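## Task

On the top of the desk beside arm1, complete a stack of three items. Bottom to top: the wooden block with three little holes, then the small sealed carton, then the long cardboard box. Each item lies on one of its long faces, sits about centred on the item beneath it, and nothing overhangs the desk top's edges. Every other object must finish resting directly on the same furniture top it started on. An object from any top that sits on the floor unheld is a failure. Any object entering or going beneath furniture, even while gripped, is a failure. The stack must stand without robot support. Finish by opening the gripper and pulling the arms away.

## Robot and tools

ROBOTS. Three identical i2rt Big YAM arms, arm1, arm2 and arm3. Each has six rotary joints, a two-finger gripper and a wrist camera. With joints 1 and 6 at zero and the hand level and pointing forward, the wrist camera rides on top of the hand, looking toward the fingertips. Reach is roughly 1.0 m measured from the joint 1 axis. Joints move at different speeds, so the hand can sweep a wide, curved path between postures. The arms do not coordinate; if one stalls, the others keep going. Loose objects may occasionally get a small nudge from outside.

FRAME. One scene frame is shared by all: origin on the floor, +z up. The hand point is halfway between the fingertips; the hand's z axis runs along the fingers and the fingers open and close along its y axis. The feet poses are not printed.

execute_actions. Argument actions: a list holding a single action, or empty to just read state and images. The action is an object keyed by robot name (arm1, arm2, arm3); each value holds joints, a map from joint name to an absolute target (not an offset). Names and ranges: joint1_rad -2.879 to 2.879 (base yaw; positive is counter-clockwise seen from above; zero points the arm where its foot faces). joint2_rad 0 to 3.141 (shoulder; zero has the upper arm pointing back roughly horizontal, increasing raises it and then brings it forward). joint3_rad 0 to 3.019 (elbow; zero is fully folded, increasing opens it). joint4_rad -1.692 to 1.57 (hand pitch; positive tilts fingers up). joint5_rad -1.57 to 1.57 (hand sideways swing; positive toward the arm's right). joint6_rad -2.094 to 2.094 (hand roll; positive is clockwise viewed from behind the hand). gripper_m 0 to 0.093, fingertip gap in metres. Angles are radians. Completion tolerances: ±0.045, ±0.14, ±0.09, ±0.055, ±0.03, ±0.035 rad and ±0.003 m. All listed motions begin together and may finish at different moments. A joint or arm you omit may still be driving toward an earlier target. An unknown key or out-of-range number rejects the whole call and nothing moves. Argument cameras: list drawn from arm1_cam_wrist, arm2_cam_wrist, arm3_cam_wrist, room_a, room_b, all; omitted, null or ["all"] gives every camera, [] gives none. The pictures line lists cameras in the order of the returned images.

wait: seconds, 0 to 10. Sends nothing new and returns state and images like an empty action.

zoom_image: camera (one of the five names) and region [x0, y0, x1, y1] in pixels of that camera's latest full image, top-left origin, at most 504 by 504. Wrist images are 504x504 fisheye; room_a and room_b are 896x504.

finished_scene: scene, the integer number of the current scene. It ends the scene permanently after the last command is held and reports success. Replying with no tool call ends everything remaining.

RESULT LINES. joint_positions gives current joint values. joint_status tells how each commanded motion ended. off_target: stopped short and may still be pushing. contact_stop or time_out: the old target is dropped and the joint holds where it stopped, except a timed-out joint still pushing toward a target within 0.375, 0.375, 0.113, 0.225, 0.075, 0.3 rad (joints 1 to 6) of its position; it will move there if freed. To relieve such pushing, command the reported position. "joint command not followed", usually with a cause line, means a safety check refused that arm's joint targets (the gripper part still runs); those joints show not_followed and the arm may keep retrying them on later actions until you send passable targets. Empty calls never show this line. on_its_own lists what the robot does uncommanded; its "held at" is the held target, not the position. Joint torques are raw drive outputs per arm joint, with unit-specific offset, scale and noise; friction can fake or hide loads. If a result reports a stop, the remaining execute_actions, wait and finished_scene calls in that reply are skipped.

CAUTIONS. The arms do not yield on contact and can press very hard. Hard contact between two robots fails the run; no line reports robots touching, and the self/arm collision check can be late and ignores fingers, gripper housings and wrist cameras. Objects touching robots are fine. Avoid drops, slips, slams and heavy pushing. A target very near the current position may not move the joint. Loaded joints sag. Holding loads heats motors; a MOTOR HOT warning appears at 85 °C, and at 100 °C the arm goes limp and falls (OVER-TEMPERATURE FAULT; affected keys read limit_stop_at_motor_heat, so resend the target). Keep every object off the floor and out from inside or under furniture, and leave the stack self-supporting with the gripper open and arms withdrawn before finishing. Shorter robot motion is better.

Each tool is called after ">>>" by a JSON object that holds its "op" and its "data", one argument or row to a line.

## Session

>>> {"op": "execute_actions", "data": {
  "actions": []
}}

Scene clock: 0.00 s.
Joint torques (N m, as the arm reports them, + toward a larger angle): no reading
arm1.joint_positions: joint1_rad=+0.344 joint2_rad=+0.386 joint3_rad=+1.397 joint4_rad=-1.379 joint5_rad=+0.244 joint6_rad=-0.771 gripper_m=+0.095
arm1.joint_status: not commanded
arm1.hand: x=-1.1576 y=+0.2401 z=+1.3716 quat_wxyz=(-0.090, -0.421, -0.702, +0.568) (m; scene frame)
arm2.joint_positions: joint1_rad=+0.590 joint2_rad=+0.383 joint3_rad=+1.385 joint4_rad=-1.258 joint5_rad=-0.280 joint6_rad=+0.612 gripper_m=+0.094
arm2.joint_status: not commanded
arm2.hand: x=-0.1190 y=-0.1547 z=+1.4830 quat_wxyz=(-0.050, +0.571, -0.539, -0.618) (m; scene frame)
arm3.joint_positions: joint1_rad=+0.339 joint2_rad=+0.633 joint3_rad=+1.392 joint4_rad=-1.417 joint5_rad=-0.175 joint6_rad=-0.260 gripper_m=+0.095
arm3.joint_status: not commanded
arm3.hand: x=+0.9946 y=+0.0806 z=+1.3304 quat_wxyz=(-0.218, +0.833, -0.332, -0.386) (m; scene frame)
pictures: arm1_cam_wrist, arm2_cam_wrist, arm3_cam_wrist, room_a, room_b
Images, in order (width x height): arm1_cam_wrist 504x504, arm2_cam_wrist 504x504, arm3_cam_wrist 504x504, room_a 896x504, room_b 896x504.

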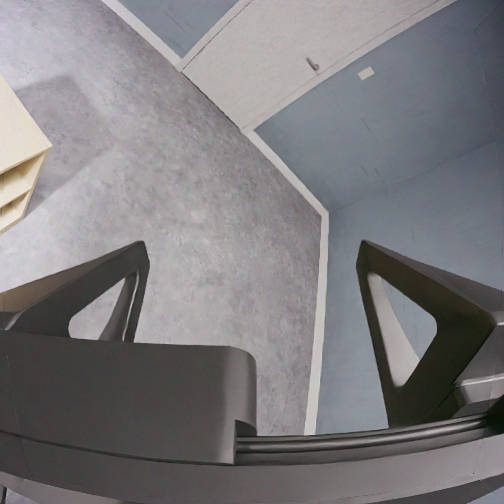

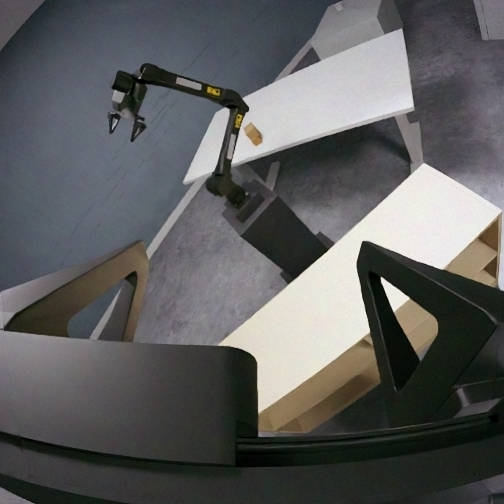

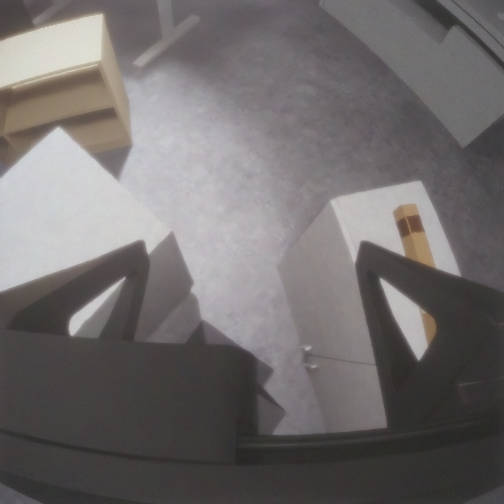

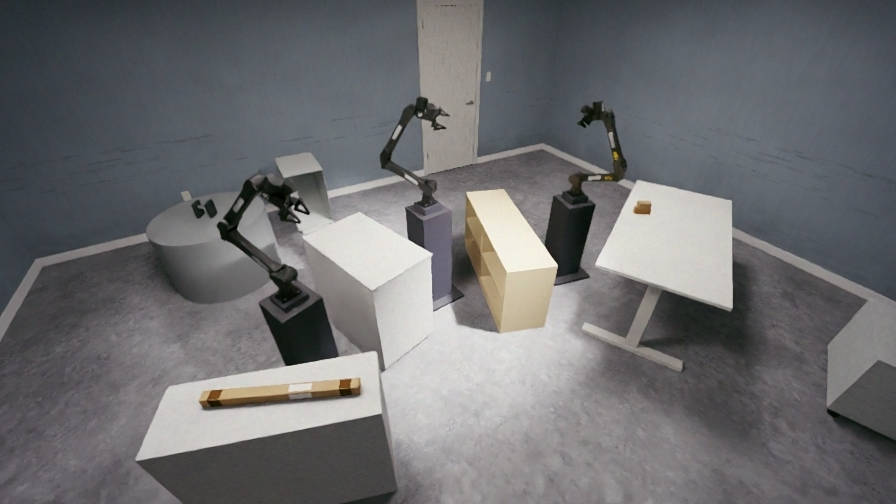

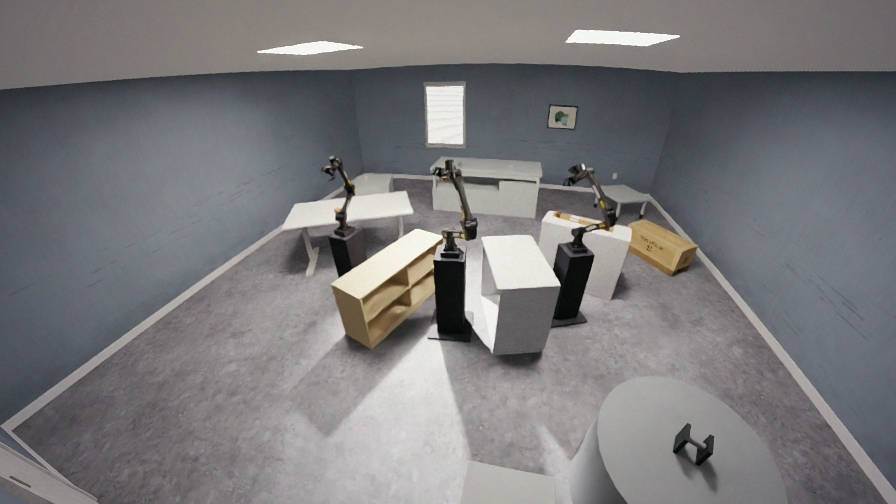

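>>> {"op": "zoom_image", "data": {
  "camera": "room_a",
  "region": [590, 170, 740, 270]
}}

>>> {"op": "zoom_image", "data": {
  "camera": "arm2_cam_wrist",
  "region": [170, 60, 430, 220]
}}

>>> {"op": "zoom_image", "data": {
  "camera": "room_a",
  "region": [130, 330, 410, 504]
}}

>>> {"op": "zoom_image", "data": {
  "camera": "room_b",
  "region": [270, 140, 720, 360]
}}

Region (590, 170, 740, 270) of room_a's 896x504 image, scaled by 3.360, with more detail than that image has.

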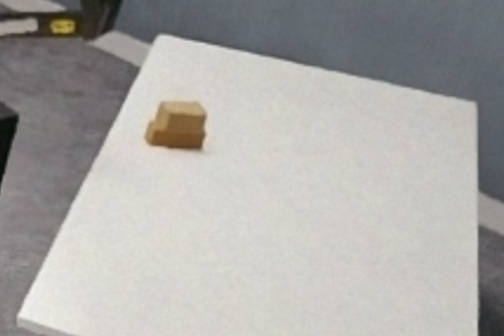

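Region (170, 60, 430, 220) of arm2_cam_wrist's 504x504 image, scaled by 1.938, with more detail than that image has; it fills the top 310 rows of this view, and the rest is white.

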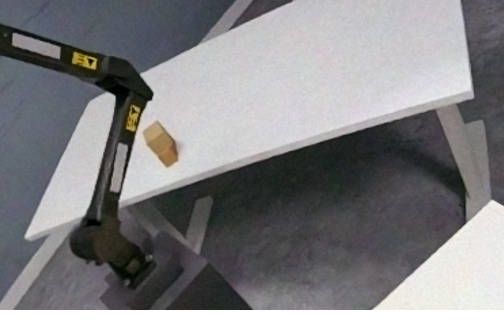

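Region (130, 330, 410, 504) of room_a's 896x504 image, scaled by 1.800, with more detail than that image has; it fills the top 313 rows of this view, and the rest is white.

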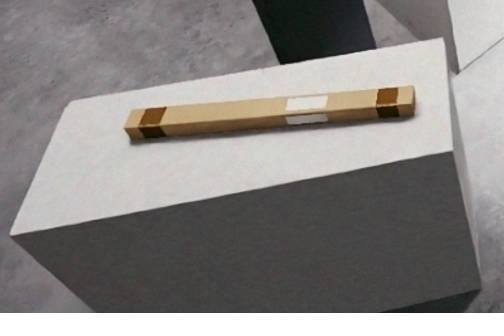

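Region (270, 140, 720, 360) of room_b's 896x504 image, scaled by 1.120, with more detail than that image has; it fills the top 246 rows of this view, and the rest is white.

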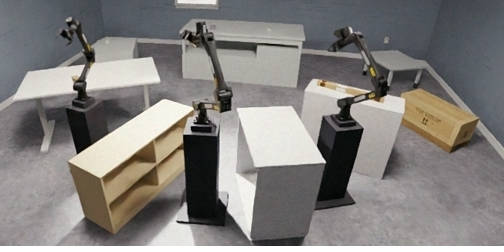

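>>> {"op": "execute_actions", "data": {
  "actions": [
    {"arm3":{"joints":{"joint1_rad":-0.60,"joint2_rad":1.82,"joint3_rad":1.60,"joint4_rad":-1.33,"joint5_rad":0,"joint6_rad":-1.305,"gripper_m":0.093}},"arm1":{"joints":{"joint1_rad":-2.246,"joint2_rad":1.885,"joint3_rad":1.97,"joint4_rad":-1.62,"joint5_rad":0,"joint6_rad":-1.33,"gripper_m":0.093}},"arm2":{"joints":{"joint1_rad":-1.43,"joint5_rad":0,"joint6_rad":0,"joint4_rad":-1.4}}}
  ]
}}

Scene clock: 8.20 s.
Joint torques (N m, as the arm reports them, + toward a larger angle): arm1=[  0.45 -18.71  10.87   0.22  -0.25  -0.23] | arm2=[-2.54  5.38  6.93  1.49  0.1  -0.18] | arm3=[ -0.24 -16.57  11.57   0.38  -0.08  -0.16]
arm1.joint_positions: joint1_rad=-2.253 joint2_rad=+1.902 joint3_rad=+1.952 joint4_rad=-1.613 joint5_rad=+0.001 joint6_rad=-1.312 gripper_m=+0.093
arm1.joint_status: all done
arm1.hand: x=-1.3491 y=+0.8963 z=+1.0366 quat_wxyz=(+0.001, -0.996, -0.083, +0.007) (m; scene frame)
arm2.joint_positions: joint1_rad=-1.423 joint2_rad=+0.383 joint3_rad=+1.385 joint4_rad=-1.387 joint5_rad=-0.001 joint6_rad=+0.013 gripper_m=+0.094
arm2.joint_status: all done
arm2.hand: x=+0.1104 y=-0.2539 z=+1.4494 quat_wxyz=(-0.558, -0.008, -0.830, -0.011) (m; scene frame)
arm3.joint_positions: joint1_rad=-0.607 joint2_rad=+1.811 joint3_rad=+1.584 joint4_rad=-1.336 joint5_rad=+0.000 joint6_rad=-1.293 gripper_m=+0.093
arm3.joint_status: all done
arm3.hand: x=+1.3825 y=+0.3797 z=+0.9603 quat_wxyz=(-0.005, +0.929, -0.371, +0.005) (m; scene frame)
pictures: arm1_cam_wrist, arm2_cam_wrist, arm3_cam_wrist, room_a, room_b
Images, in order (width x height): arm1_cam_wrist 504x504, arm2_cam_wrist 504x504, arm3_cam_wrist 504x504, room_a 896x504, room_b 896x504.

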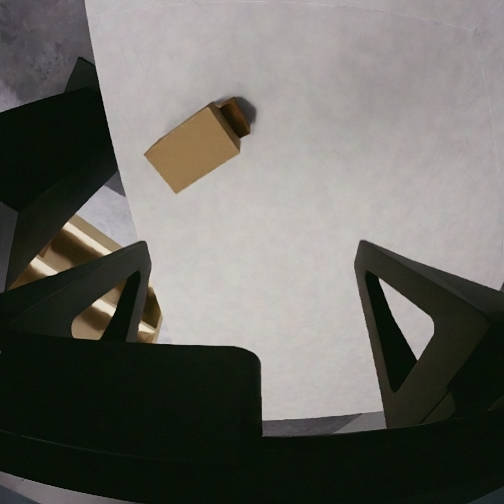

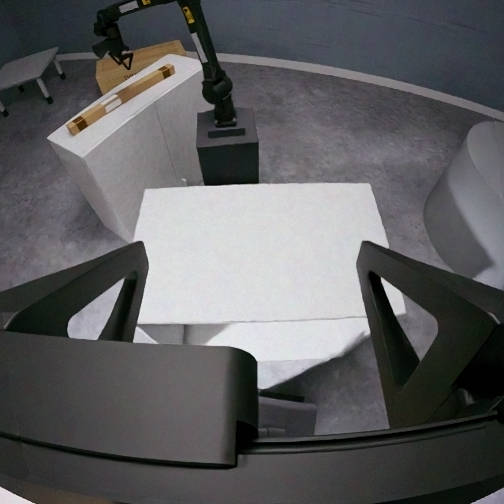

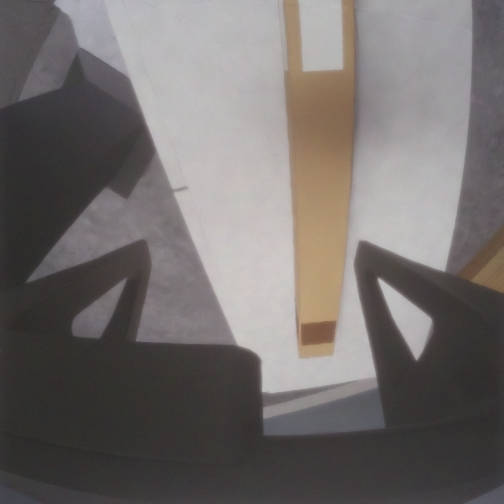

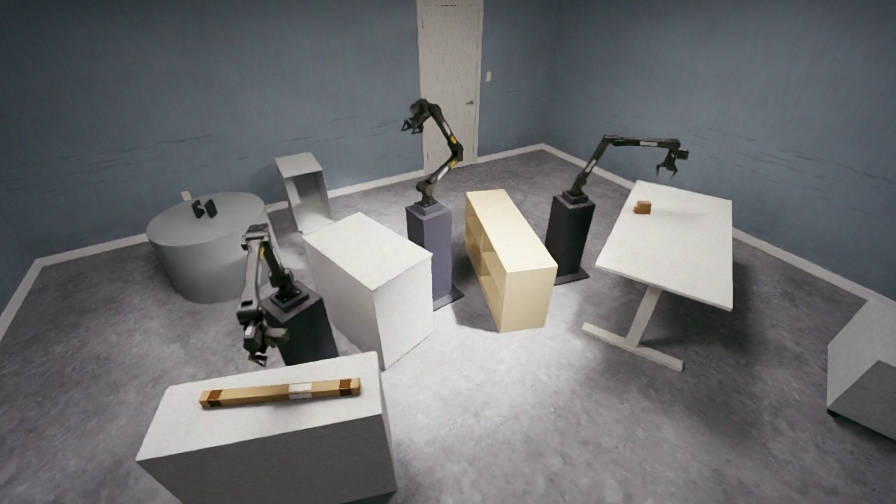

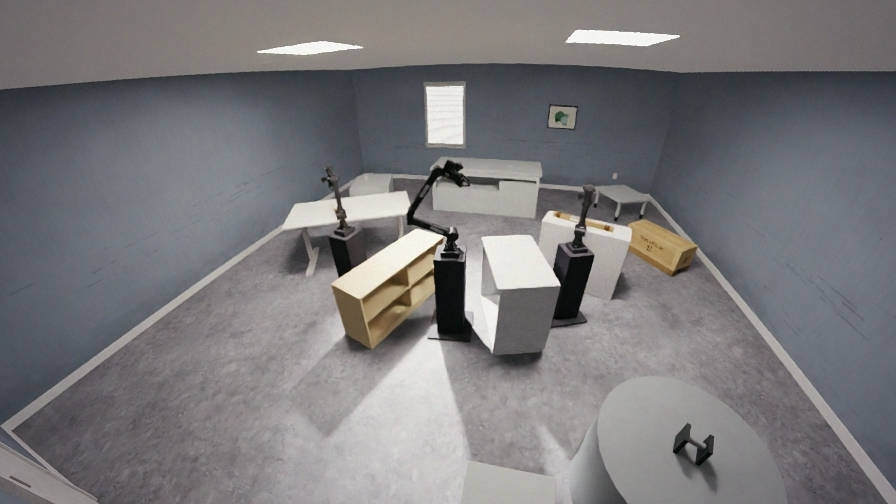

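>>> {"op": "execute_actions", "data": {
  "actions": []
}}

Scene clock: 9.83 s.
Joint torques (N m, as the arm reports them, + toward a larger angle): arm1=[  0.46 -19.2   10.91   0.22  -0.25  -0.23] | arm2=[-2.49  5.28  6.9   1.49  0.11 -0.18] | arm3=[ -0.31 -16.6   11.56   0.38  -0.08  -0.15]
arm1.joint_positions: joint1_rad=-2.253 joint2_rad=+1.902 joint3_rad=+1.952 joint4_rad=-1.613 joint5_rad=+0.001 joint6_rad=-1.312 gripper_m=+0.093
arm1.joint_status: all done
arm1.hand: x=-1.3491 y=+0.8963 z=+1.0366 quat_wxyz=(+0.001, -0.996, -0.083, +0.007) (m; scene frame)
arm2.joint_positions: joint1_rad=-1.423 joint2_rad=+0.383 joint3_rad=+1.385 joint4_rad=-1.387 joint5_rad=-0.001 joint6_rad=+0.013 gripper_m=+0.094
arm2.joint_status: all done
arm2.hand: x=+0.1104 y=-0.2539 z=+1.4494 quat_wxyz=(-0.558, -0.008, -0.830, -0.011) (m; scene frame)
arm3.joint_positions: joint1_rad=-0.607 joint2_rad=+1.811 joint3_rad=+1.584 joint4_rad=-1.336 joint5_rad=+0.000 joint6_rad=-1.293 gripper_m=+0.093
arm3.joint_status: all done
arm3.hand: x=+1.3825 y=+0.3797 z=+0.9603 quat_wxyz=(-0.005, +0.929, -0.371, +0.005) (m; scene frame)
pictures: arm1_cam_wrist, arm2_cam_wrist, arm3_cam_wrist, room_a, room_b
Images, in order (width x height): arm1_cam_wrist 504x504, arm2_cam_wrist 504x504, arm3_cam_wrist 504x504, room_a 896x504, room_b 896x504.

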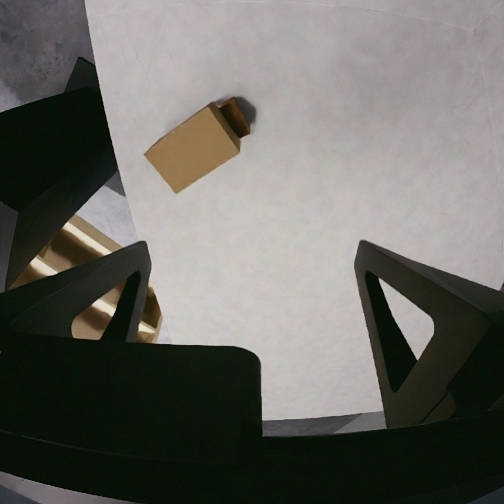

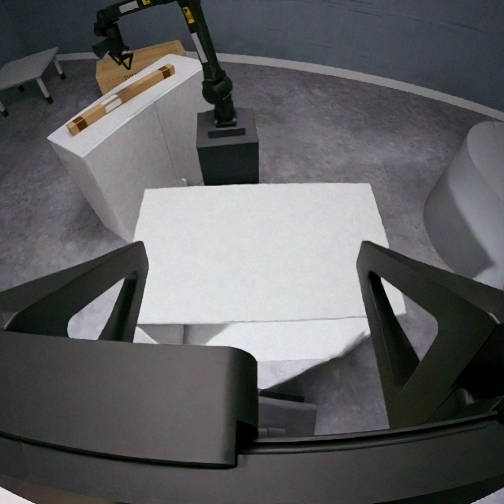

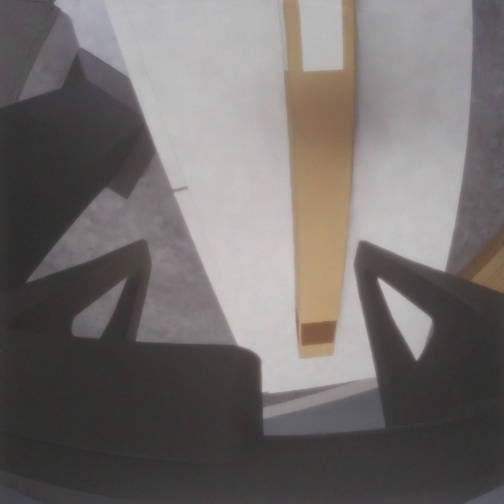

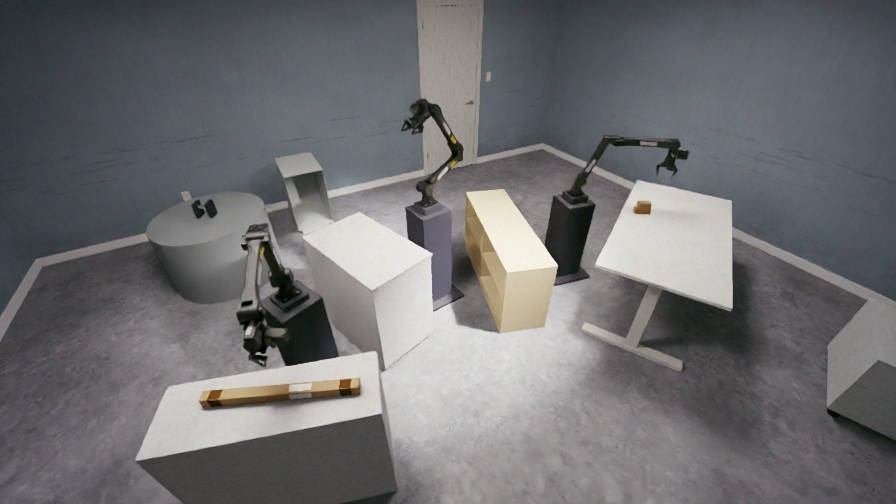

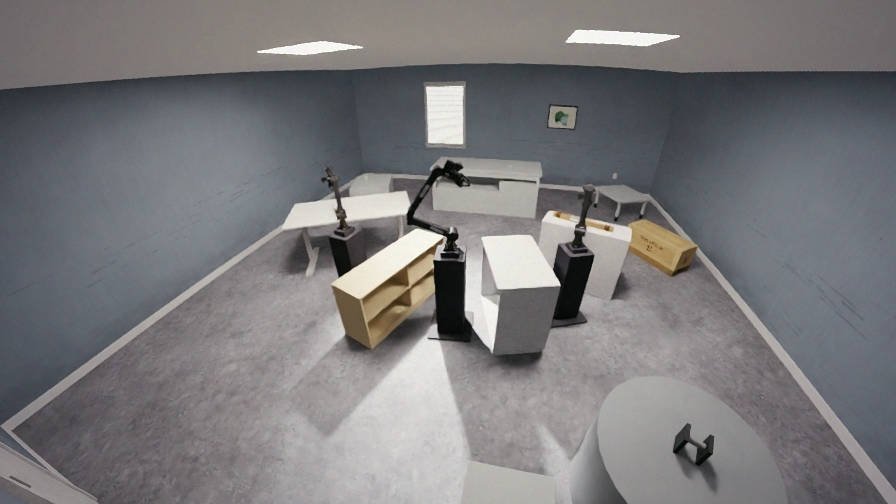

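>>> {"op": "zoom_image", "data": {
  "camera": "arm1_cam_wrist",
  "region": [120, 70, 280, 210]
}}

>>> {"op": "zoom_image", "data": {
  "camera": "room_a",
  "region": [610, 180, 690, 230]
}}

Region (120, 70, 280, 210) of arm1_cam_wrist's 504x504 image, scaled by 3.150, with more detail than that image has; it fills the top 441 rows of this view, and the rest is white.

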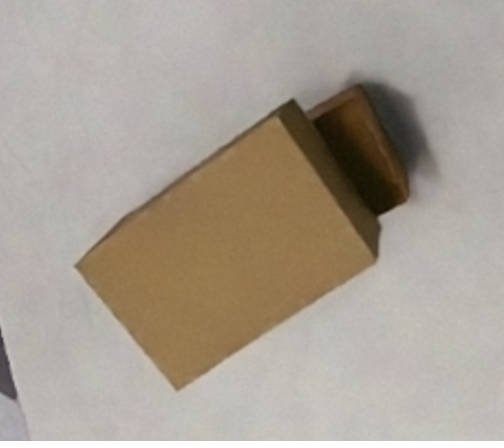

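Region (610, 180, 690, 230) of room_a's 896x504 image, scaled by 6.300, with more detail than that image has; it fills the top 315 rows of this view, and the rest is white.

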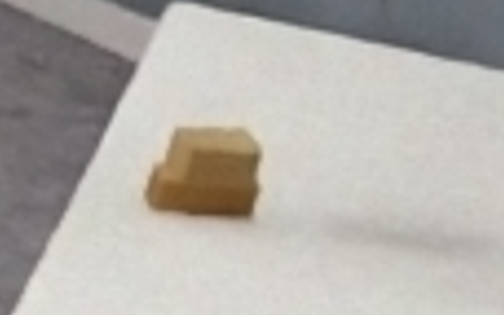

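>>> {"op": "execute_actions", "data": {
  "actions": [
    {"arm3":{"joints":{"joint1_rad":-0.579,"joint2_rad":2.02,"joint3_rad":1.71,"joint4_rad":-1.25,"joint6_rad":-1.39}},"arm1":{"joints":{"joint1_rad":-2.117,"joint2_rad":1.718,"joint3_rad":1.375,"joint4_rad":-1.23,"joint6_rad":-1.77}}}
  ],
  "cameras": ["arm1_cam_wrist","arm3_cam_wrist"]
}}

Scene clock: 15.87 s.
Joint torques (N m, as the arm reports them, + toward a larger angle): arm1=[ -0.49 -15.86   9.43   0.85  -0.2   -0.21] | arm2=[-2.54  5.33  6.92  1.49  0.14 -0.16] | arm3=[ -0.46 -19.42  11.59   0.55  -0.08  -0.16]
arm1.joint_positions: joint1_rad=-2.113 joint2_rad=+1.734 joint3_rad=+1.367 joint4_rad=-1.239 joint5_rad=+0.000 joint6_rad=-1.752 gripper_m=+0.093
arm1.joint_status: all done
arm1.hand: x=-1.3735 y=+0.7764 z=+0.9080 quat_wxyz=(-0.018, -0.931, -0.365, +0.003) (m; scene frame)
arm2.joint_positions: joint1_rad=-1.423 joint2_rad=+0.383 joint3_rad=+1.385 joint4_rad=-1.387 joint5_rad=-0.001 joint6_rad=+0.013 gripper_m=+0.094
arm2.joint_status: not commanded
arm2.hand: x=+0.1104 y=-0.2539 z=+1.4494 quat_wxyz=(-0.558, -0.008, -0.830, -0.011) (m; scene frame)
arm3.joint_positions: joint1_rad=-0.584 joint2_rad=+2.020 joint3_rad=+1.692 joint4_rad=-1.262 joint5_rad=+0.000 joint6_rad=-1.378 gripper_m=+0.093
arm3.joint_status: all done
arm3.hand: x=+1.3951 y=+0.4322 z=+0.8836 quat_wxyz=(+0.008, +0.947, -0.321, +0.004) (m; scene frame)
pictures: arm1_cam_wrist, arm3_cam_wrist
Images, in order (width x height): arm1_cam_wrist 504x504, arm3_cam_wrist 504x504.

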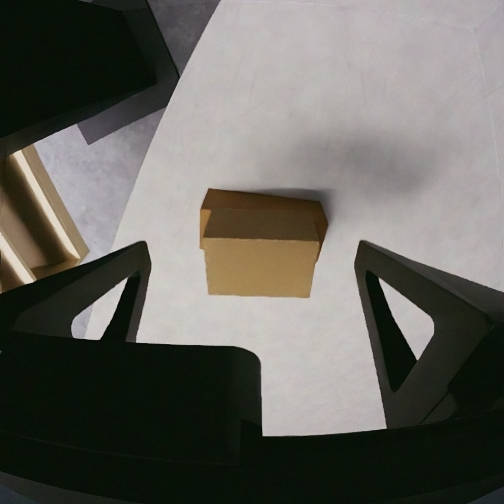

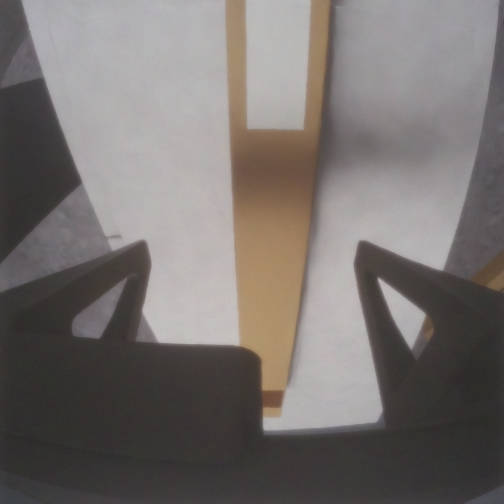

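>>> {"op": "execute_actions", "data": {
  "actions": [
    {"arm3":{"joints":{"joint2_rad":2.13,"joint3_rad":1.64,"joint4_rad":-1.07}},"arm1":{"joints":{"joint2_rad":1.4,"joint4_rad":-1.3}}}
  ],
  "cameras": ["arm3_cam_wrist","room_a"]
}}

Scene clock: 18.70 s.
Joint torques (N m, as the arm reports them, + toward a larger angle): arm1=[ -0.54 -10.41  10.36   0.8   -0.2   -0.2 ] | arm2=[-2.67  5.49  6.92  1.5   0.11 -0.16] | arm3=[ -0.55 -19.5    9.48   0.86  -0.08  -0.16]
arm1.joint_positions: joint1_rad=-2.113 joint2_rad=+1.401 joint3_rad=+1.367 joint4_rad=-1.295 joint5_rad=+0.000 joint6_rad=-1.753 gripper_m=+0.093
arm1.joint_status: all done
arm1.hand: x=-1.3541 y=+0.7496 z=+1.0611 quat_wxyz=(+0.118, -0.924, -0.362, +0.030) (m; scene frame)
arm2.joint_positions: joint1_rad=-1.423 joint2_rad=+0.383 joint3_rad=+1.385 joint4_rad=-1.387 joint5_rad=-0.001 joint6_rad=+0.013 gripper_m=+0.094
arm2.joint_status: not commanded
arm2.hand: x=+0.1104 y=-0.2539 z=+1.4494 quat_wxyz=(-0.558, -0.008, -0.830, -0.011) (m; scene frame)
arm3.joint_positions: joint1_rad=-0.584 joint2_rad=+2.122 joint3_rad=+1.634 joint4_rad=-1.088 joint5_rad=+0.000 joint6_rad=-1.379 gripper_m=+0.093
arm3.joint_status: all done
arm3.hand: x=+1.4002 y=+0.4408 z=+0.8026 quat_wxyz=(+0.002, +0.947, -0.321, +0.004) (m; scene frame)
pictures: arm3_cam_wrist, room_a
Images, in order (width x height): arm3_cam_wrist 504x504, room_a 896x504.

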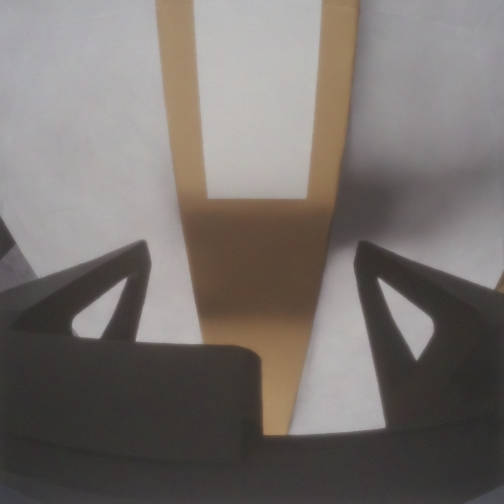

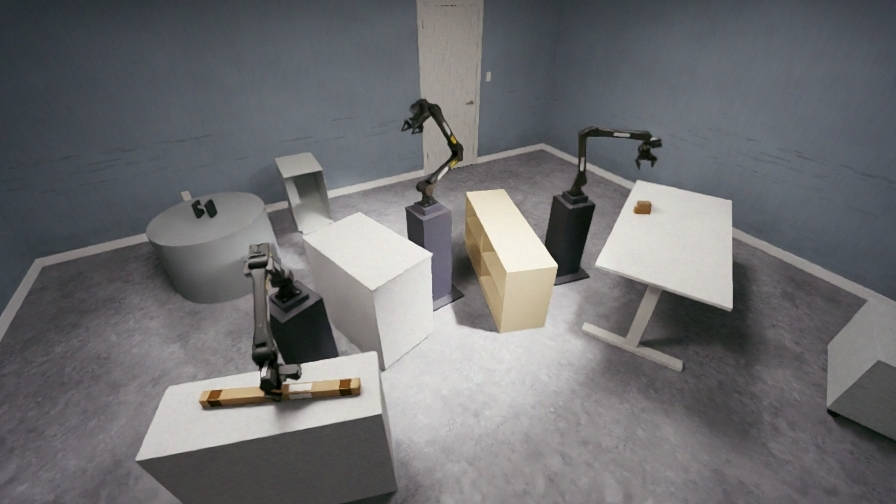

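>>> {"op": "execute_actions", "data": {
  "actions": [
    {"arm3":{"joints":{"joint2_rad":2.155,"gripper_m":0.035}}}
  ],
  "cameras": []
}}

Scene clock: 19.73 s.
Joint torques (N m, as the arm reports them, + toward a larger angle): arm1=[ -0.57 -10.36  10.38   0.79  -0.2   -0.2 ] | arm2=[-2.71  5.58  6.88  1.47  0.12 -0.17] | arm3=[ -0.47 -18.09   9.64   0.82  -0.07  -0.14]
arm1.joint_positions: joint1_rad=-2.113 joint2_rad=+1.401 joint3_rad=+1.367 joint4_rad=-1.295 joint5_rad=+0.000 joint6_rad=-1.753 gripper_m=+0.093
arm1.joint_status: not commanded
arm1.hand: x=-1.3541 y=+0.7496 z=+1.0611 quat_wxyz=(+0.118, -0.924, -0.362, +0.030) (m; scene frame)
arm2.joint_positions: joint1_rad=-1.423 joint2_rad=+0.383 joint3_rad=+1.385 joint4_rad=-1.387 joint5_rad=-0.001 joint6_rad=+0.013 gripper_m=+0.094
arm2.joint_status: not commanded
arm2.hand: x=+0.1104 y=-0.2539 z=+1.4494 quat_wxyz=(-0.558, -0.008, -0.830, -0.011) (m; scene frame)
arm3.joint_positions: joint1_rad=-0.584 joint2_rad=+2.122 joint3_rad=+1.634 joint4_rad=-1.087 joint5_rad=+0.000 joint6_rad=-1.380 gripper_m=+0.049
arm3.joint_status: gripper_m off_target (ended at +0.049, target +0.035); the others done
arm3.hand: x=+1.4003 y=+0.4409 z=+0.8026 quat_wxyz=(+0.002, +0.947, -0.320, +0.004) (m; scene frame)
pictures: none
No camera images: the call's "cameras" was empty. Leave "cameras" out to get every camera's image.

>>> {"op": "execute_actions", "data": {
  "actions": [
    {"arm3":{"joints":{"joint2_rad":2.165,"joint3_rad":1.634,"joint4_rad":-1.05,"gripper_m":0.075}}}
  ],
  "cameras": []
}}

Scene clock: 21.83 s.
Joint torques (N m, as the arm reports them, + toward a larger angle): arm1=[ -0.53 -10.44  10.4    0.8   -0.2   -0.2 ] | arm2=[-2.68  5.55  6.97  1.43  0.1  -0.17] | arm3=[ -0.45 -17.95   9.01   0.88  -0.08  -0.13]
arm1.joint_positions: joint1_rad=-2.113 joint2_rad=+1.401 joint3_rad=+1.367 joint4_rad=-1.295 joint5_rad=+0.000 joint6_rad=-1.753 gripper_m=+0.093
arm1.joint_status: not commanded
arm1.hand: x=-1.3541 y=+0.7496 z=+1.0611 quat_wxyz=(+0.118, -0.924, -0.362, +0.030) (m; scene frame)
arm2.joint_positions: joint1_rad=-1.423 joint2_rad=+0.383 joint3_rad=+1.385 joint4_rad=-1.387 joint5_rad=-0.001 joint6_rad=+0.013 gripper_m=+0.094
arm2.joint_status: not commanded
arm2.hand: x=+0.1104 y=-0.2539 z=+1.4494 quat_wxyz=(-0.558, -0.008, -0.830, -0.011) (m; scene frame)
arm3.joint_positions: joint1_rad=-0.584 joint2_rad=+2.129 joint3_rad=+1.634 joint4_rad=-1.068 joint5_rad=+0.000 joint6_rad=-1.380 gripper_m=+0.075
arm3.joint_status: all done
arm3.hand: x=+1.4020 y=+0.4442 z=+0.7985 quat_wxyz=(-0.005, +0.947, -0.320, +0.005) (m; scene frame)
pictures: none
No camera images: the call's "cameras" was empty. Leave "cameras" out to get every camera's image.

>>> {"op": "execute_actions", "data": {
  "actions": [
    {"arm3":{"joints":{"joint3_rad":1.60}}}
  ],
  "cameras": ["arm3_cam_wrist","room_a"]
}}

Scene clock: 22.87 s.
Joint torques (N m, as the arm reports them, + toward a larger angle): arm1=[ -0.55 -10.46  10.39   0.8   -0.19  -0.21] | arm2=[-2.33  5.23  6.94  1.5   0.11 -0.16] | arm3=[ -0.54 -18.12   8.81   0.7   -0.08  -0.14]
arm1.joint_positions: joint1_rad=-2.113 joint2_rad=+1.401 joint3_rad=+1.367 joint4_rad=-1.295 joint5_rad=+0.000 joint6_rad=-1.753 gripper_m=+0.093
arm1.joint_status: not commanded
arm1.hand: x=-1.3541 y=+0.7496 z=+1.0611 quat_wxyz=(+0.118, -0.924, -0.362, +0.030) (m; scene frame)
arm2.joint_positions: joint1_rad=-1.423 joint2_rad=+0.383 joint3_rad=+1.385 joint4_rad=-1.387 joint5_rad=-0.001 joint6_rad=+0.013 gripper_m=+0.094
arm2.joint_status: not commanded
arm2.hand: x=+0.1104 y=-0.2539 z=+1.4494 quat_wxyz=(-0.558, -0.008, -0.830, -0.011) (m; scene frame)
arm3.joint_positions: joint1_rad=-0.584 joint2_rad=+2.134 joint3_rad=+1.601 joint4_rad=-1.066 joint5_rad=+0.000 joint6_rad=-1.380 gripper_m=+0.075
arm3.joint_status: all done
arm3.hand: x=+1.3957 y=+0.4314 z=+0.7847 quat_wxyz=(+0.013, +0.947, -0.320, +0.003) (m; scene frame)
pictures: arm3_cam_wrist, room_a
Images, in order (width x height): arm3_cam_wrist 504x504, room_a 896x504.

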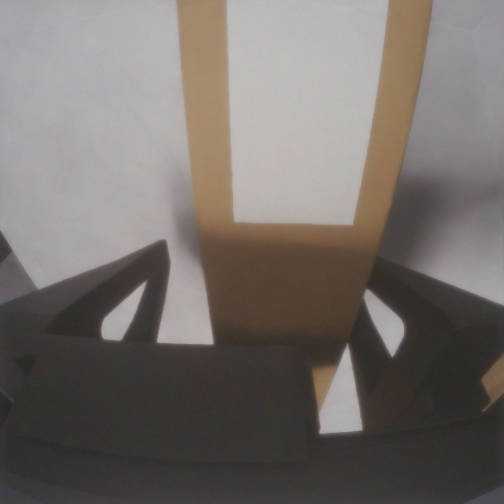

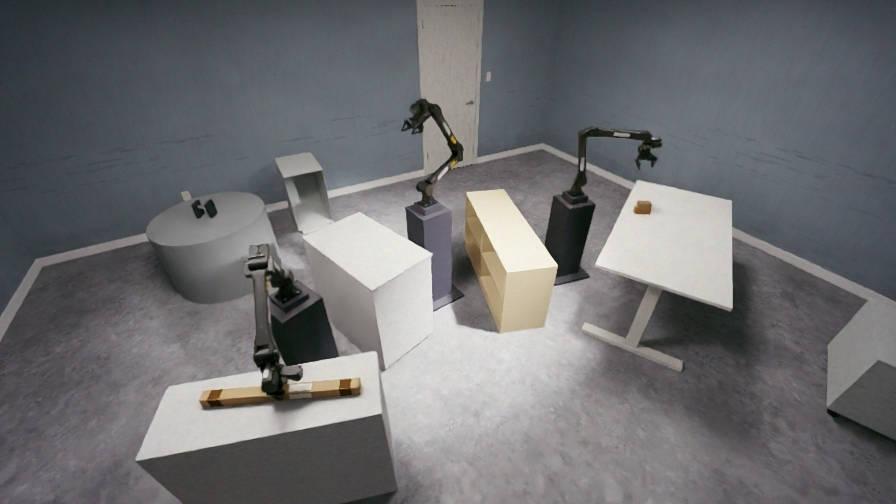

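>>> {"op": "execute_actions", "data": {
  "actions": [
    {"arm3":{"joints":{"joint2_rad":2.134,"gripper_m":0.035}}}
  ],
  "cameras": []
}}

Scene clock: 23.60 s.
Joint torques (N m, as the arm reports them, + toward a larger angle): arm1=[ -0.54 -10.43  10.4    0.79  -0.2   -0.2 ] | arm2=[-2.52  5.51  6.93  1.48  0.11 -0.17] | arm3=[ -0.54 -20.41   8.67   0.67  -0.08  -0.14]
arm1.joint_positions: joint1_rad=-2.113 joint2_rad=+1.401 joint3_rad=+1.367 joint4_rad=-1.295 joint5_rad=+0.000 joint6_rad=-1.753 gripper_m=+0.093
arm1.joint_status: not commanded
arm1.hand: x=-1.3541 y=+0.7496 z=+1.0611 quat_wxyz=(+0.118, -0.924, -0.362, +0.030) (m; scene frame)
arm2.joint_positions: joint1_rad=-1.423 joint2_rad=+0.383 joint3_rad=+1.385 joint4_rad=-1.387 joint5_rad=-0.001 joint6_rad=+0.013 gripper_m=+0.094
arm2.joint_status: not commanded
arm2.hand: x=+0.1104 y=-0.2539 z=+1.4494 quat_wxyz=(-0.558, -0.008, -0.830, -0.011) (m; scene frame)
arm3.joint_positions: joint1_rad=-0.584 joint2_rad=+2.134 joint3_rad=+1.601 joint4_rad=-1.065 joint5_rad=+0.000 joint6_rad=-1.380 gripper_m=+0.050
arm3.joint_status: gripper_m off_target (ended at +0.050, target +0.035); the others done
arm3.hand: x=+1.3958 y=+0.4315 z=+0.7847 quat_wxyz=(+0.012, +0.947, -0.320, +0.003) (m; scene frame)
pictures: none
No camera images: the call's "cameras" was empty. Leave "cameras" out to get every camera's image.

>>> {"op": "execute_actions", "data": {
  "actions": [
    {"arm3":{"joints":{"joint2_rad":1.96,"joint3_rad":1.72,"joint4_rad":-1.31}},"arm1":{"joints":{"joint2_rad":0.9,"joint3_rad":1.2}},"arm2":{"joints":{"joint6_rad":-1.0}}}
  ],
  "cameras": ["arm3_cam_wrist"]
}}

>>> {"op": "execute_actions", "data": {
  "actions": [
    {"arm3":{"joints":{"joint1_rad":1.722,"joint6_rad":-1.35}},"arm1":{"joints":{"joint1_rad":0.6,"joint2_rad":0.6,"joint6_rad":0.0}},"arm2":{"joints":{"joint6_rad":-1.6}}}
  ],
  "cameras": ["arm3_cam_wrist","room_a","room_b"]
}}

Scene clock: 26.30 s.
Joint torques (N m, as the arm reports them, + toward a larger angle): arm1=[-0.63 -2.61 10.16  1.48 -0.18 -0.17] | arm2=[-2.46  5.42  6.95  1.43  0.09 -0.16] | arm3=[ -0.54 -17.61  11.32  -0.51  -0.08  -0.12]
arm1.joint_positions: joint1_rad=-2.113 joint2_rad=+0.901 joint3_rad=+1.195 joint4_rad=-1.296 joint5_rad=+0.000 joint6_rad=-1.753 gripper_m=+0.093
arm1.joint_status: all done
arm1.hand: x=-1.2844 y=+0.6427 z=+1.1708 quat_wxyz=(+0.275, -0.894, -0.349, +0.060) (m; scene frame)
arm2.joint_positions: joint1_rad=-1.423 joint2_rad=+0.383 joint3_rad=+1.385 joint4_rad=-1.387 joint5_rad=-0.001 joint6_rad=-0.986 gripper_m=+0.094
arm2.joint_status: all done
arm2.hand: x=+0.1104 y=-0.2539 z=+1.4494 quat_wxyz=(-0.495, +0.391, -0.732, +0.258) (m; scene frame)
arm3.joint_positions: joint1_rad=-0.584 joint2_rad=+1.936 joint3_rad=+1.706 joint4_rad=-1.292 joint5_rad=+0.000 joint6_rad=-1.380 gripper_m=+0.050
arm3.joint_status: all done
arm3.hand: x=+1.3947 y=+0.4324 z=+0.9377 quat_wxyz=(-0.025, +0.947, -0.319, +0.008) (m; scene frame)
pictures: arm3_cam_wrist
Images, in order (width x height): arm3_cam_wrist 504x504.

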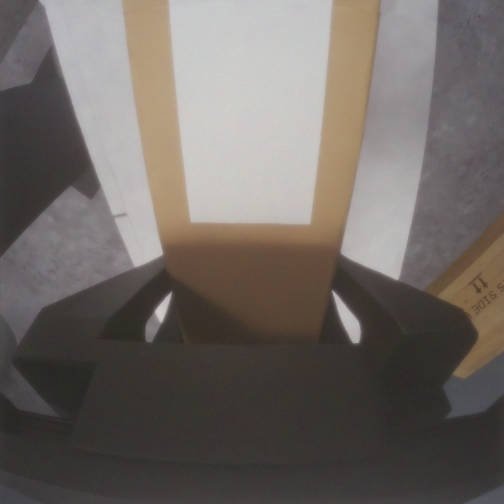

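Scene clock: 28.67 s.
Joint torques (N m, as the arm reports them, + toward a larger angle): arm1=[ 0.14  1.87  9.32  1.99 -0.07  0.06] | arm2=[-2.81  5.67  6.88  1.5   0.05 -0.09] | arm3=[ -0.81 -18.31  11.34  -0.53  -0.03   0.09]
arm1.joint_positions: joint1_rad=+0.594 joint2_rad=+0.602 joint3_rad=+1.195 joint4_rad=-1.296 joint5_rad=+0.000 joint6_rad=-0.018 gripper_m=+0.093
arm1.joint_status: all done
arm1.hand: x=-1.0700 y=+0.1073 z=+1.2537 quat_wxyz=(-0.311, -0.589, -0.689, +0.286) (m; scene frame)
arm2.joint_positions: joint1_rad=-1.423 joint2_rad=+0.383 joint3_rad=+1.385 joint4_rad=-1.387 joint5_rad=-0.001 joint6_rad=-1.587 gripper_m=+0.094
arm2.joint_status: all done
arm2.hand: x=+0.1104 y=-0.2539 z=+1.4494 quat_wxyz=(-0.397, +0.590, -0.584, +0.393) (m; scene frame)
arm3.joint_positions: joint1_rad=+1.730 joint2_rad=+1.946 joint3_rad=+1.706 joint4_rad=-1.292 joint5_rad=-0.002 joint6_rad=-1.359 gripper_m=+0.050
arm3.joint_status: all done
arm3.hand: x=+0.5455 y=-0.2779 z=+0.9243 quat_wxyz=(-0.005, +0.681, +0.732, -0.014) (m; scene frame)
pictures: arm3_cam_wrist, room_a, room_b
Images, in order (width x height): arm3_cam_wrist 504x504, room_a 896x504, room_b 896x504.

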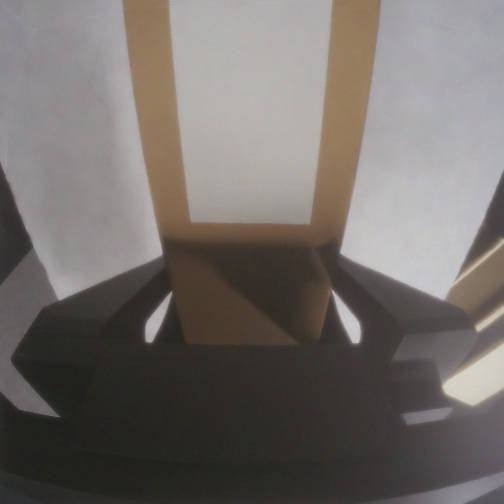

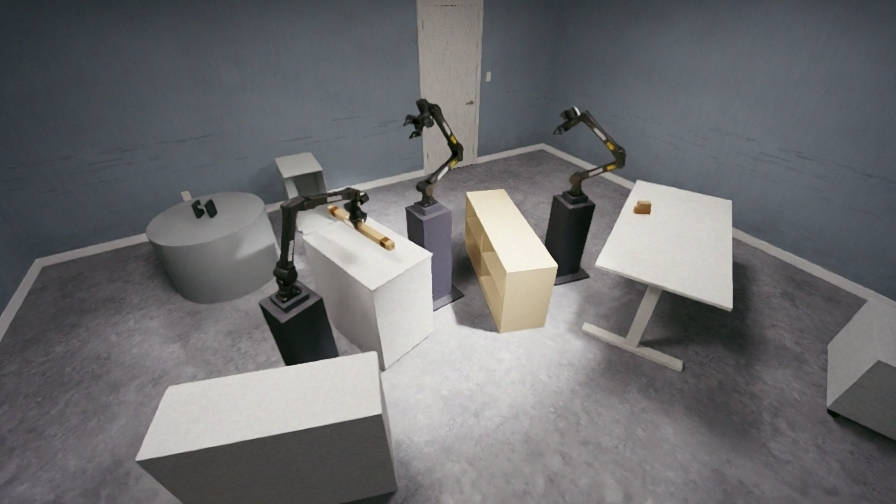

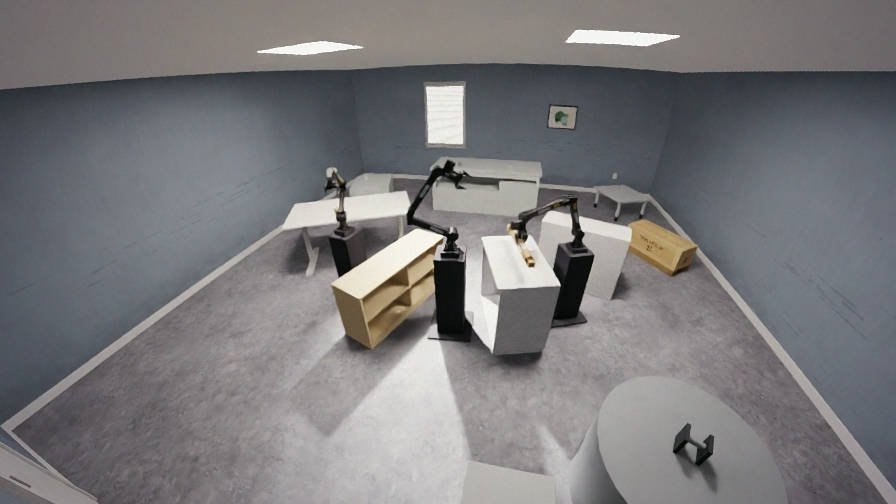

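>>> {"op": "execute_actions", "data": {
  "actions": [
    {"arm3":{"joints":{"joint2_rad":2.08,"joint3_rad":1.595,"joint4_rad":-1.07}}}
  ],
  "cameras": ["room_a","room_b"]
}}

Scene clock: 30.30 s.
Joint torques (N m, as the arm reports them, + toward a larger angle): arm1=[ 0.16  1.95  9.31  1.98 -0.07  0.07] | arm2=[-2.99  5.67  6.88  1.46  0.09 -0.09] | arm3=[ -1.18 -19.63   9.67   0.82  -0.08   0.08]
arm1.joint_positions: joint1_rad=+0.594 joint2_rad=+0.602 joint3_rad=+1.195 joint4_rad=-1.296 joint5_rad=+0.000 joint6_rad=-0.018 gripper_m=+0.093
arm1.joint_status: not commanded
arm1.hand: x=-1.0700 y=+0.1073 z=+1.2537 quat_wxyz=(-0.311, -0.589, -0.689, +0.286) (m; scene frame)
arm2.joint_positions: joint1_rad=-1.423 joint2_rad=+0.383 joint3_rad=+1.385 joint4_rad=-1.387 joint5_rad=-0.001 joint6_rad=-1.587 gripper_m=+0.094
arm2.joint_status: not commanded
arm2.hand: x=+0.1104 y=-0.2539 z=+1.4494 quat_wxyz=(-0.397, +0.590, -0.584, +0.393) (m; scene frame)
arm3.joint_positions: joint1_rad=+1.730 joint2_rad=+2.077 joint3_rad=+1.587 joint4_rad=-1.088 joint5_rad=+0.000 joint6_rad=-1.359 gripper_m=+0.050
arm3.joint_status: all done
arm3.hand: x=+0.5507 y=-0.2760 z=+0.8060 quat_wxyz=(+0.005, +0.682, +0.732, +0.006) (m; scene frame)
pictures: room_a, room_b
Images, in order (width x height): room_a 896x504, room_b 896x504.

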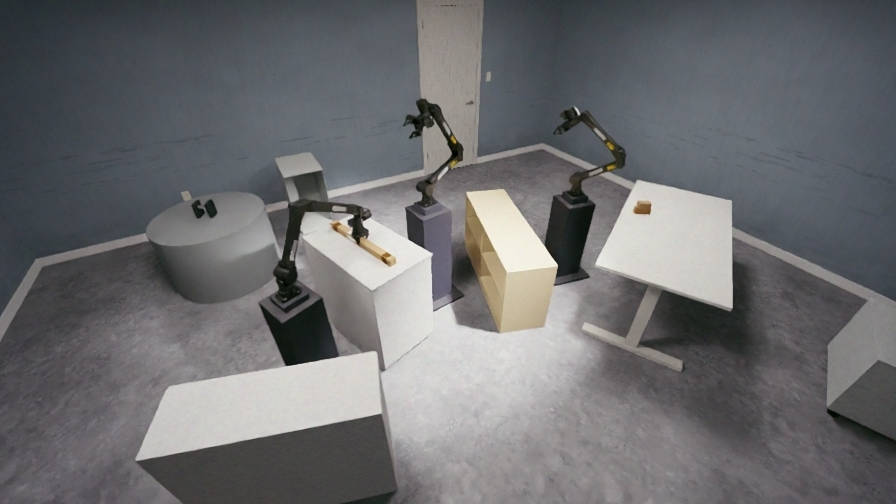

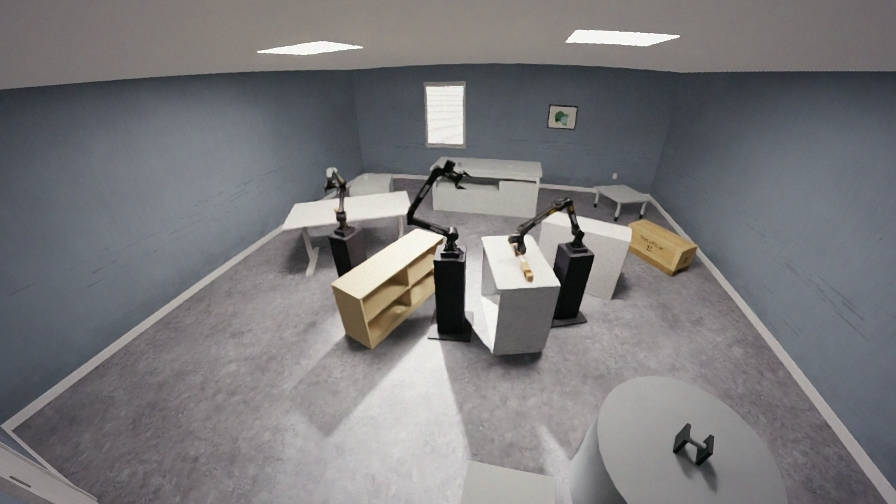

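>>> {"op": "zoom_image", "data": {
  "camera": "room_a",
  "region": [300, 190, 440, 290]
}}

Region (300, 190, 440, 290) of room_a's 896x504 image, scaled by 3.600, with more detail than that image has; it fills the top 360 rows of this view, and the rest is white.

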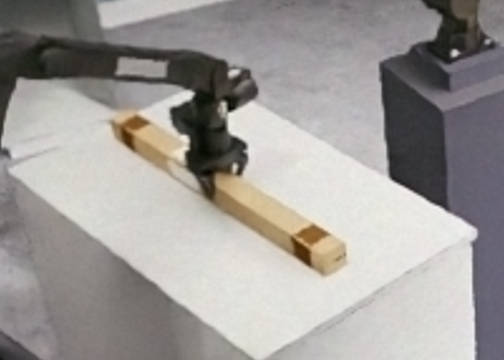

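>>> {"op": "execute_actions", "data": {
  "actions": [
    {"arm3":{"joints":{"joint3_rad":1.55,"joint4_rad":-1.05}}}
  ],
  "cameras": []
}}

Scene clock: 31.20 s.
Joint torques (N m, as the arm reports them, + toward a larger angle): arm1=[ 0.13  1.97  9.32  1.99 -0.07  0.07] | arm2=[-2.6   5.53  6.85  1.43  0.08 -0.08] | arm3=[ -1.19 -19.16   7.4    0.68  -0.13   0.09]
arm1.joint_positions: joint1_rad=+0.594 joint2_rad=+0.602 joint3_rad=+1.195 joint4_rad=-1.296 joint5_rad=+0.000 joint6_rad=-0.018 gripper_m=+0.093
arm1.joint_status: not commanded
arm1.hand: x=-1.0700 y=+0.1073 z=+1.2537 quat_wxyz=(-0.311, -0.589, -0.689, +0.286) (m; scene frame)
arm2.joint_positions: joint1_rad=-1.423 joint2_rad=+0.383 joint3_rad=+1.385 joint4_rad=-1.387 joint5_rad=-0.001 joint6_rad=-1.587 gripper_m=+0.094
arm2.joint_status: not commanded
arm2.hand: x=+0.1104 y=-0.2539 z=+1.4494 quat_wxyz=(-0.397, +0.590, -0.584, +0.393) (m; scene frame)
arm3.joint_positions: joint1_rad=+1.730 joint2_rad=+2.071 joint3_rad=+1.565 joint4_rad=-1.065 joint5_rad=+0.002 joint6_rad=-1.359 gripper_m=+0.050
arm3.joint_status: all done
arm3.hand: x=+0.5535 y=-0.2749 z=+0.8018 quat_wxyz=(+0.003, +0.682, +0.732, +0.004) (m; scene frame)
pictures: none
No camera images: the call's "cameras" was empty. Leave "cameras" out to get every camera's image.

>>> {"op": "execute_actions", "data": {
  "actions": [
    {"arm3":{"joints":{"joint2_rad":2.071,"joint3_rad":1.57,"gripper_m":0.093}}}
  ],
  "cameras": []
}}

>>> {"op": "execute_actions", "data": {
  "actions": [
    {"arm3":{"joints":{"joint2_rad":1.7,"joint4_rad":-1.35}}}
  ],
  "cameras": ["room_a"]
}}

Scene clock: 32.03 s.
Joint torques (N m, as the arm reports them, + toward a larger angle): arm1=[ 0.14  1.96  9.32  1.98 -0.07  0.07] | arm2=[-2.55  5.66  6.83  1.49  0.06 -0.09] | arm3=[ -1.18 -19.78   9.25   0.68  -0.13   0.08]
arm1.joint_positions: joint1_rad=+0.594 joint2_rad=+0.602 joint3_rad=+1.195 joint4_rad=-1.296 joint5_rad=+0.000 joint6_rad=-0.018 gripper_m=+0.093
arm1.joint_status: not commanded
arm1.hand: x=-1.0700 y=+0.1073 z=+1.2537 quat_wxyz=(-0.311, -0.589, -0.689, +0.286) (m; scene frame)
arm2.joint_positions: joint1_rad=-1.423 joint2_rad=+0.383 joint3_rad=+1.385 joint4_rad=-1.387 joint5_rad=-0.001 joint6_rad=-1.587 gripper_m=+0.094
arm2.joint_status: not commanded
arm2.hand: x=+0.1104 y=-0.2539 z=+1.4494 quat_wxyz=(-0.397, +0.590, -0.584, +0.393) (m; scene frame)
arm3.joint_positions: joint1_rad=+1.730 joint2_rad=+2.070 joint3_rad=+1.565 joint4_rad=-1.065 joint5_rad=+0.001 joint6_rad=-1.358 gripper_m=+0.093
arm3.joint_status: all done
arm3.hand: x=+0.5535 y=-0.2750 z=+0.8022 quat_wxyz=(+0.003, +0.682, +0.732, +0.003) (m; scene frame)
pictures: none
No camera images: the call's "cameras" was empty. Leave "cameras" out to get every camera's image.

Scene clock: 33.43 s.
Joint torques (N m, as the arm reports them, + toward a larger angle): arm1=[ 0.13  1.96  9.32  1.99 -0.07  0.07] | arm2=[-2.67  5.38  6.97  1.4   0.06 -0.07] | arm3=[ -1.23 -14.07  11.48  -0.34  -0.13   0.09]
arm1.joint_positions: joint1_rad=+0.594 joint2_rad=+0.602 joint3_rad=+1.195 joint4_rad=-1.296 joint5_rad=+0.000 joint6_rad=-0.018 gripper_m=+0.093
arm1.joint_status: not commanded
arm1.hand: x=-1.0700 y=+0.1073 z=+1.2537 quat_wxyz=(-0.311, -0.589, -0.689, +0.286) (m; scene frame)
arm2.joint_positions: joint1_rad=-1.423 joint2_rad=+0.383 joint3_rad=+1.385 joint4_rad=-1.387 joint5_rad=-0.001 joint6_rad=-1.587 gripper_m=+0.094
arm2.joint_status: not commanded
arm2.hand: x=+0.1104 y=-0.2539 z=+1.4494 quat_wxyz=(-0.397, +0.590, -0.584, +0.393) (m; scene frame)
arm3.joint_positions: joint1_rad=+1.730 joint2_rad=+1.684 joint3_rad=+1.561 joint4_rad=-1.333 joint5_rad=+0.001 joint6_rad=-1.358 gripper_m=+0.093
arm3.joint_status: all done
arm3.hand: x=+0.6070 y=-0.2587 z=+1.0113 quat_wxyz=(-0.026, +0.681, +0.730, -0.046) (m; scene frame)
pictures: room_a
Images, in order (width x height): room_a 896x504.

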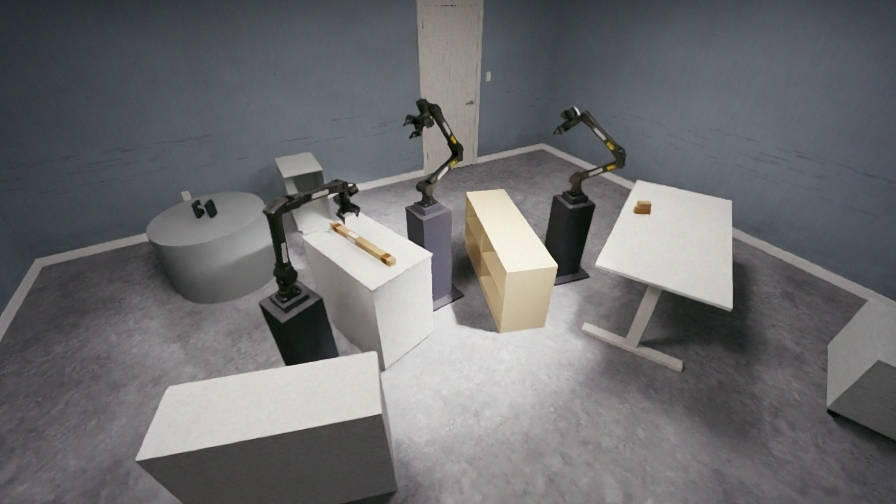

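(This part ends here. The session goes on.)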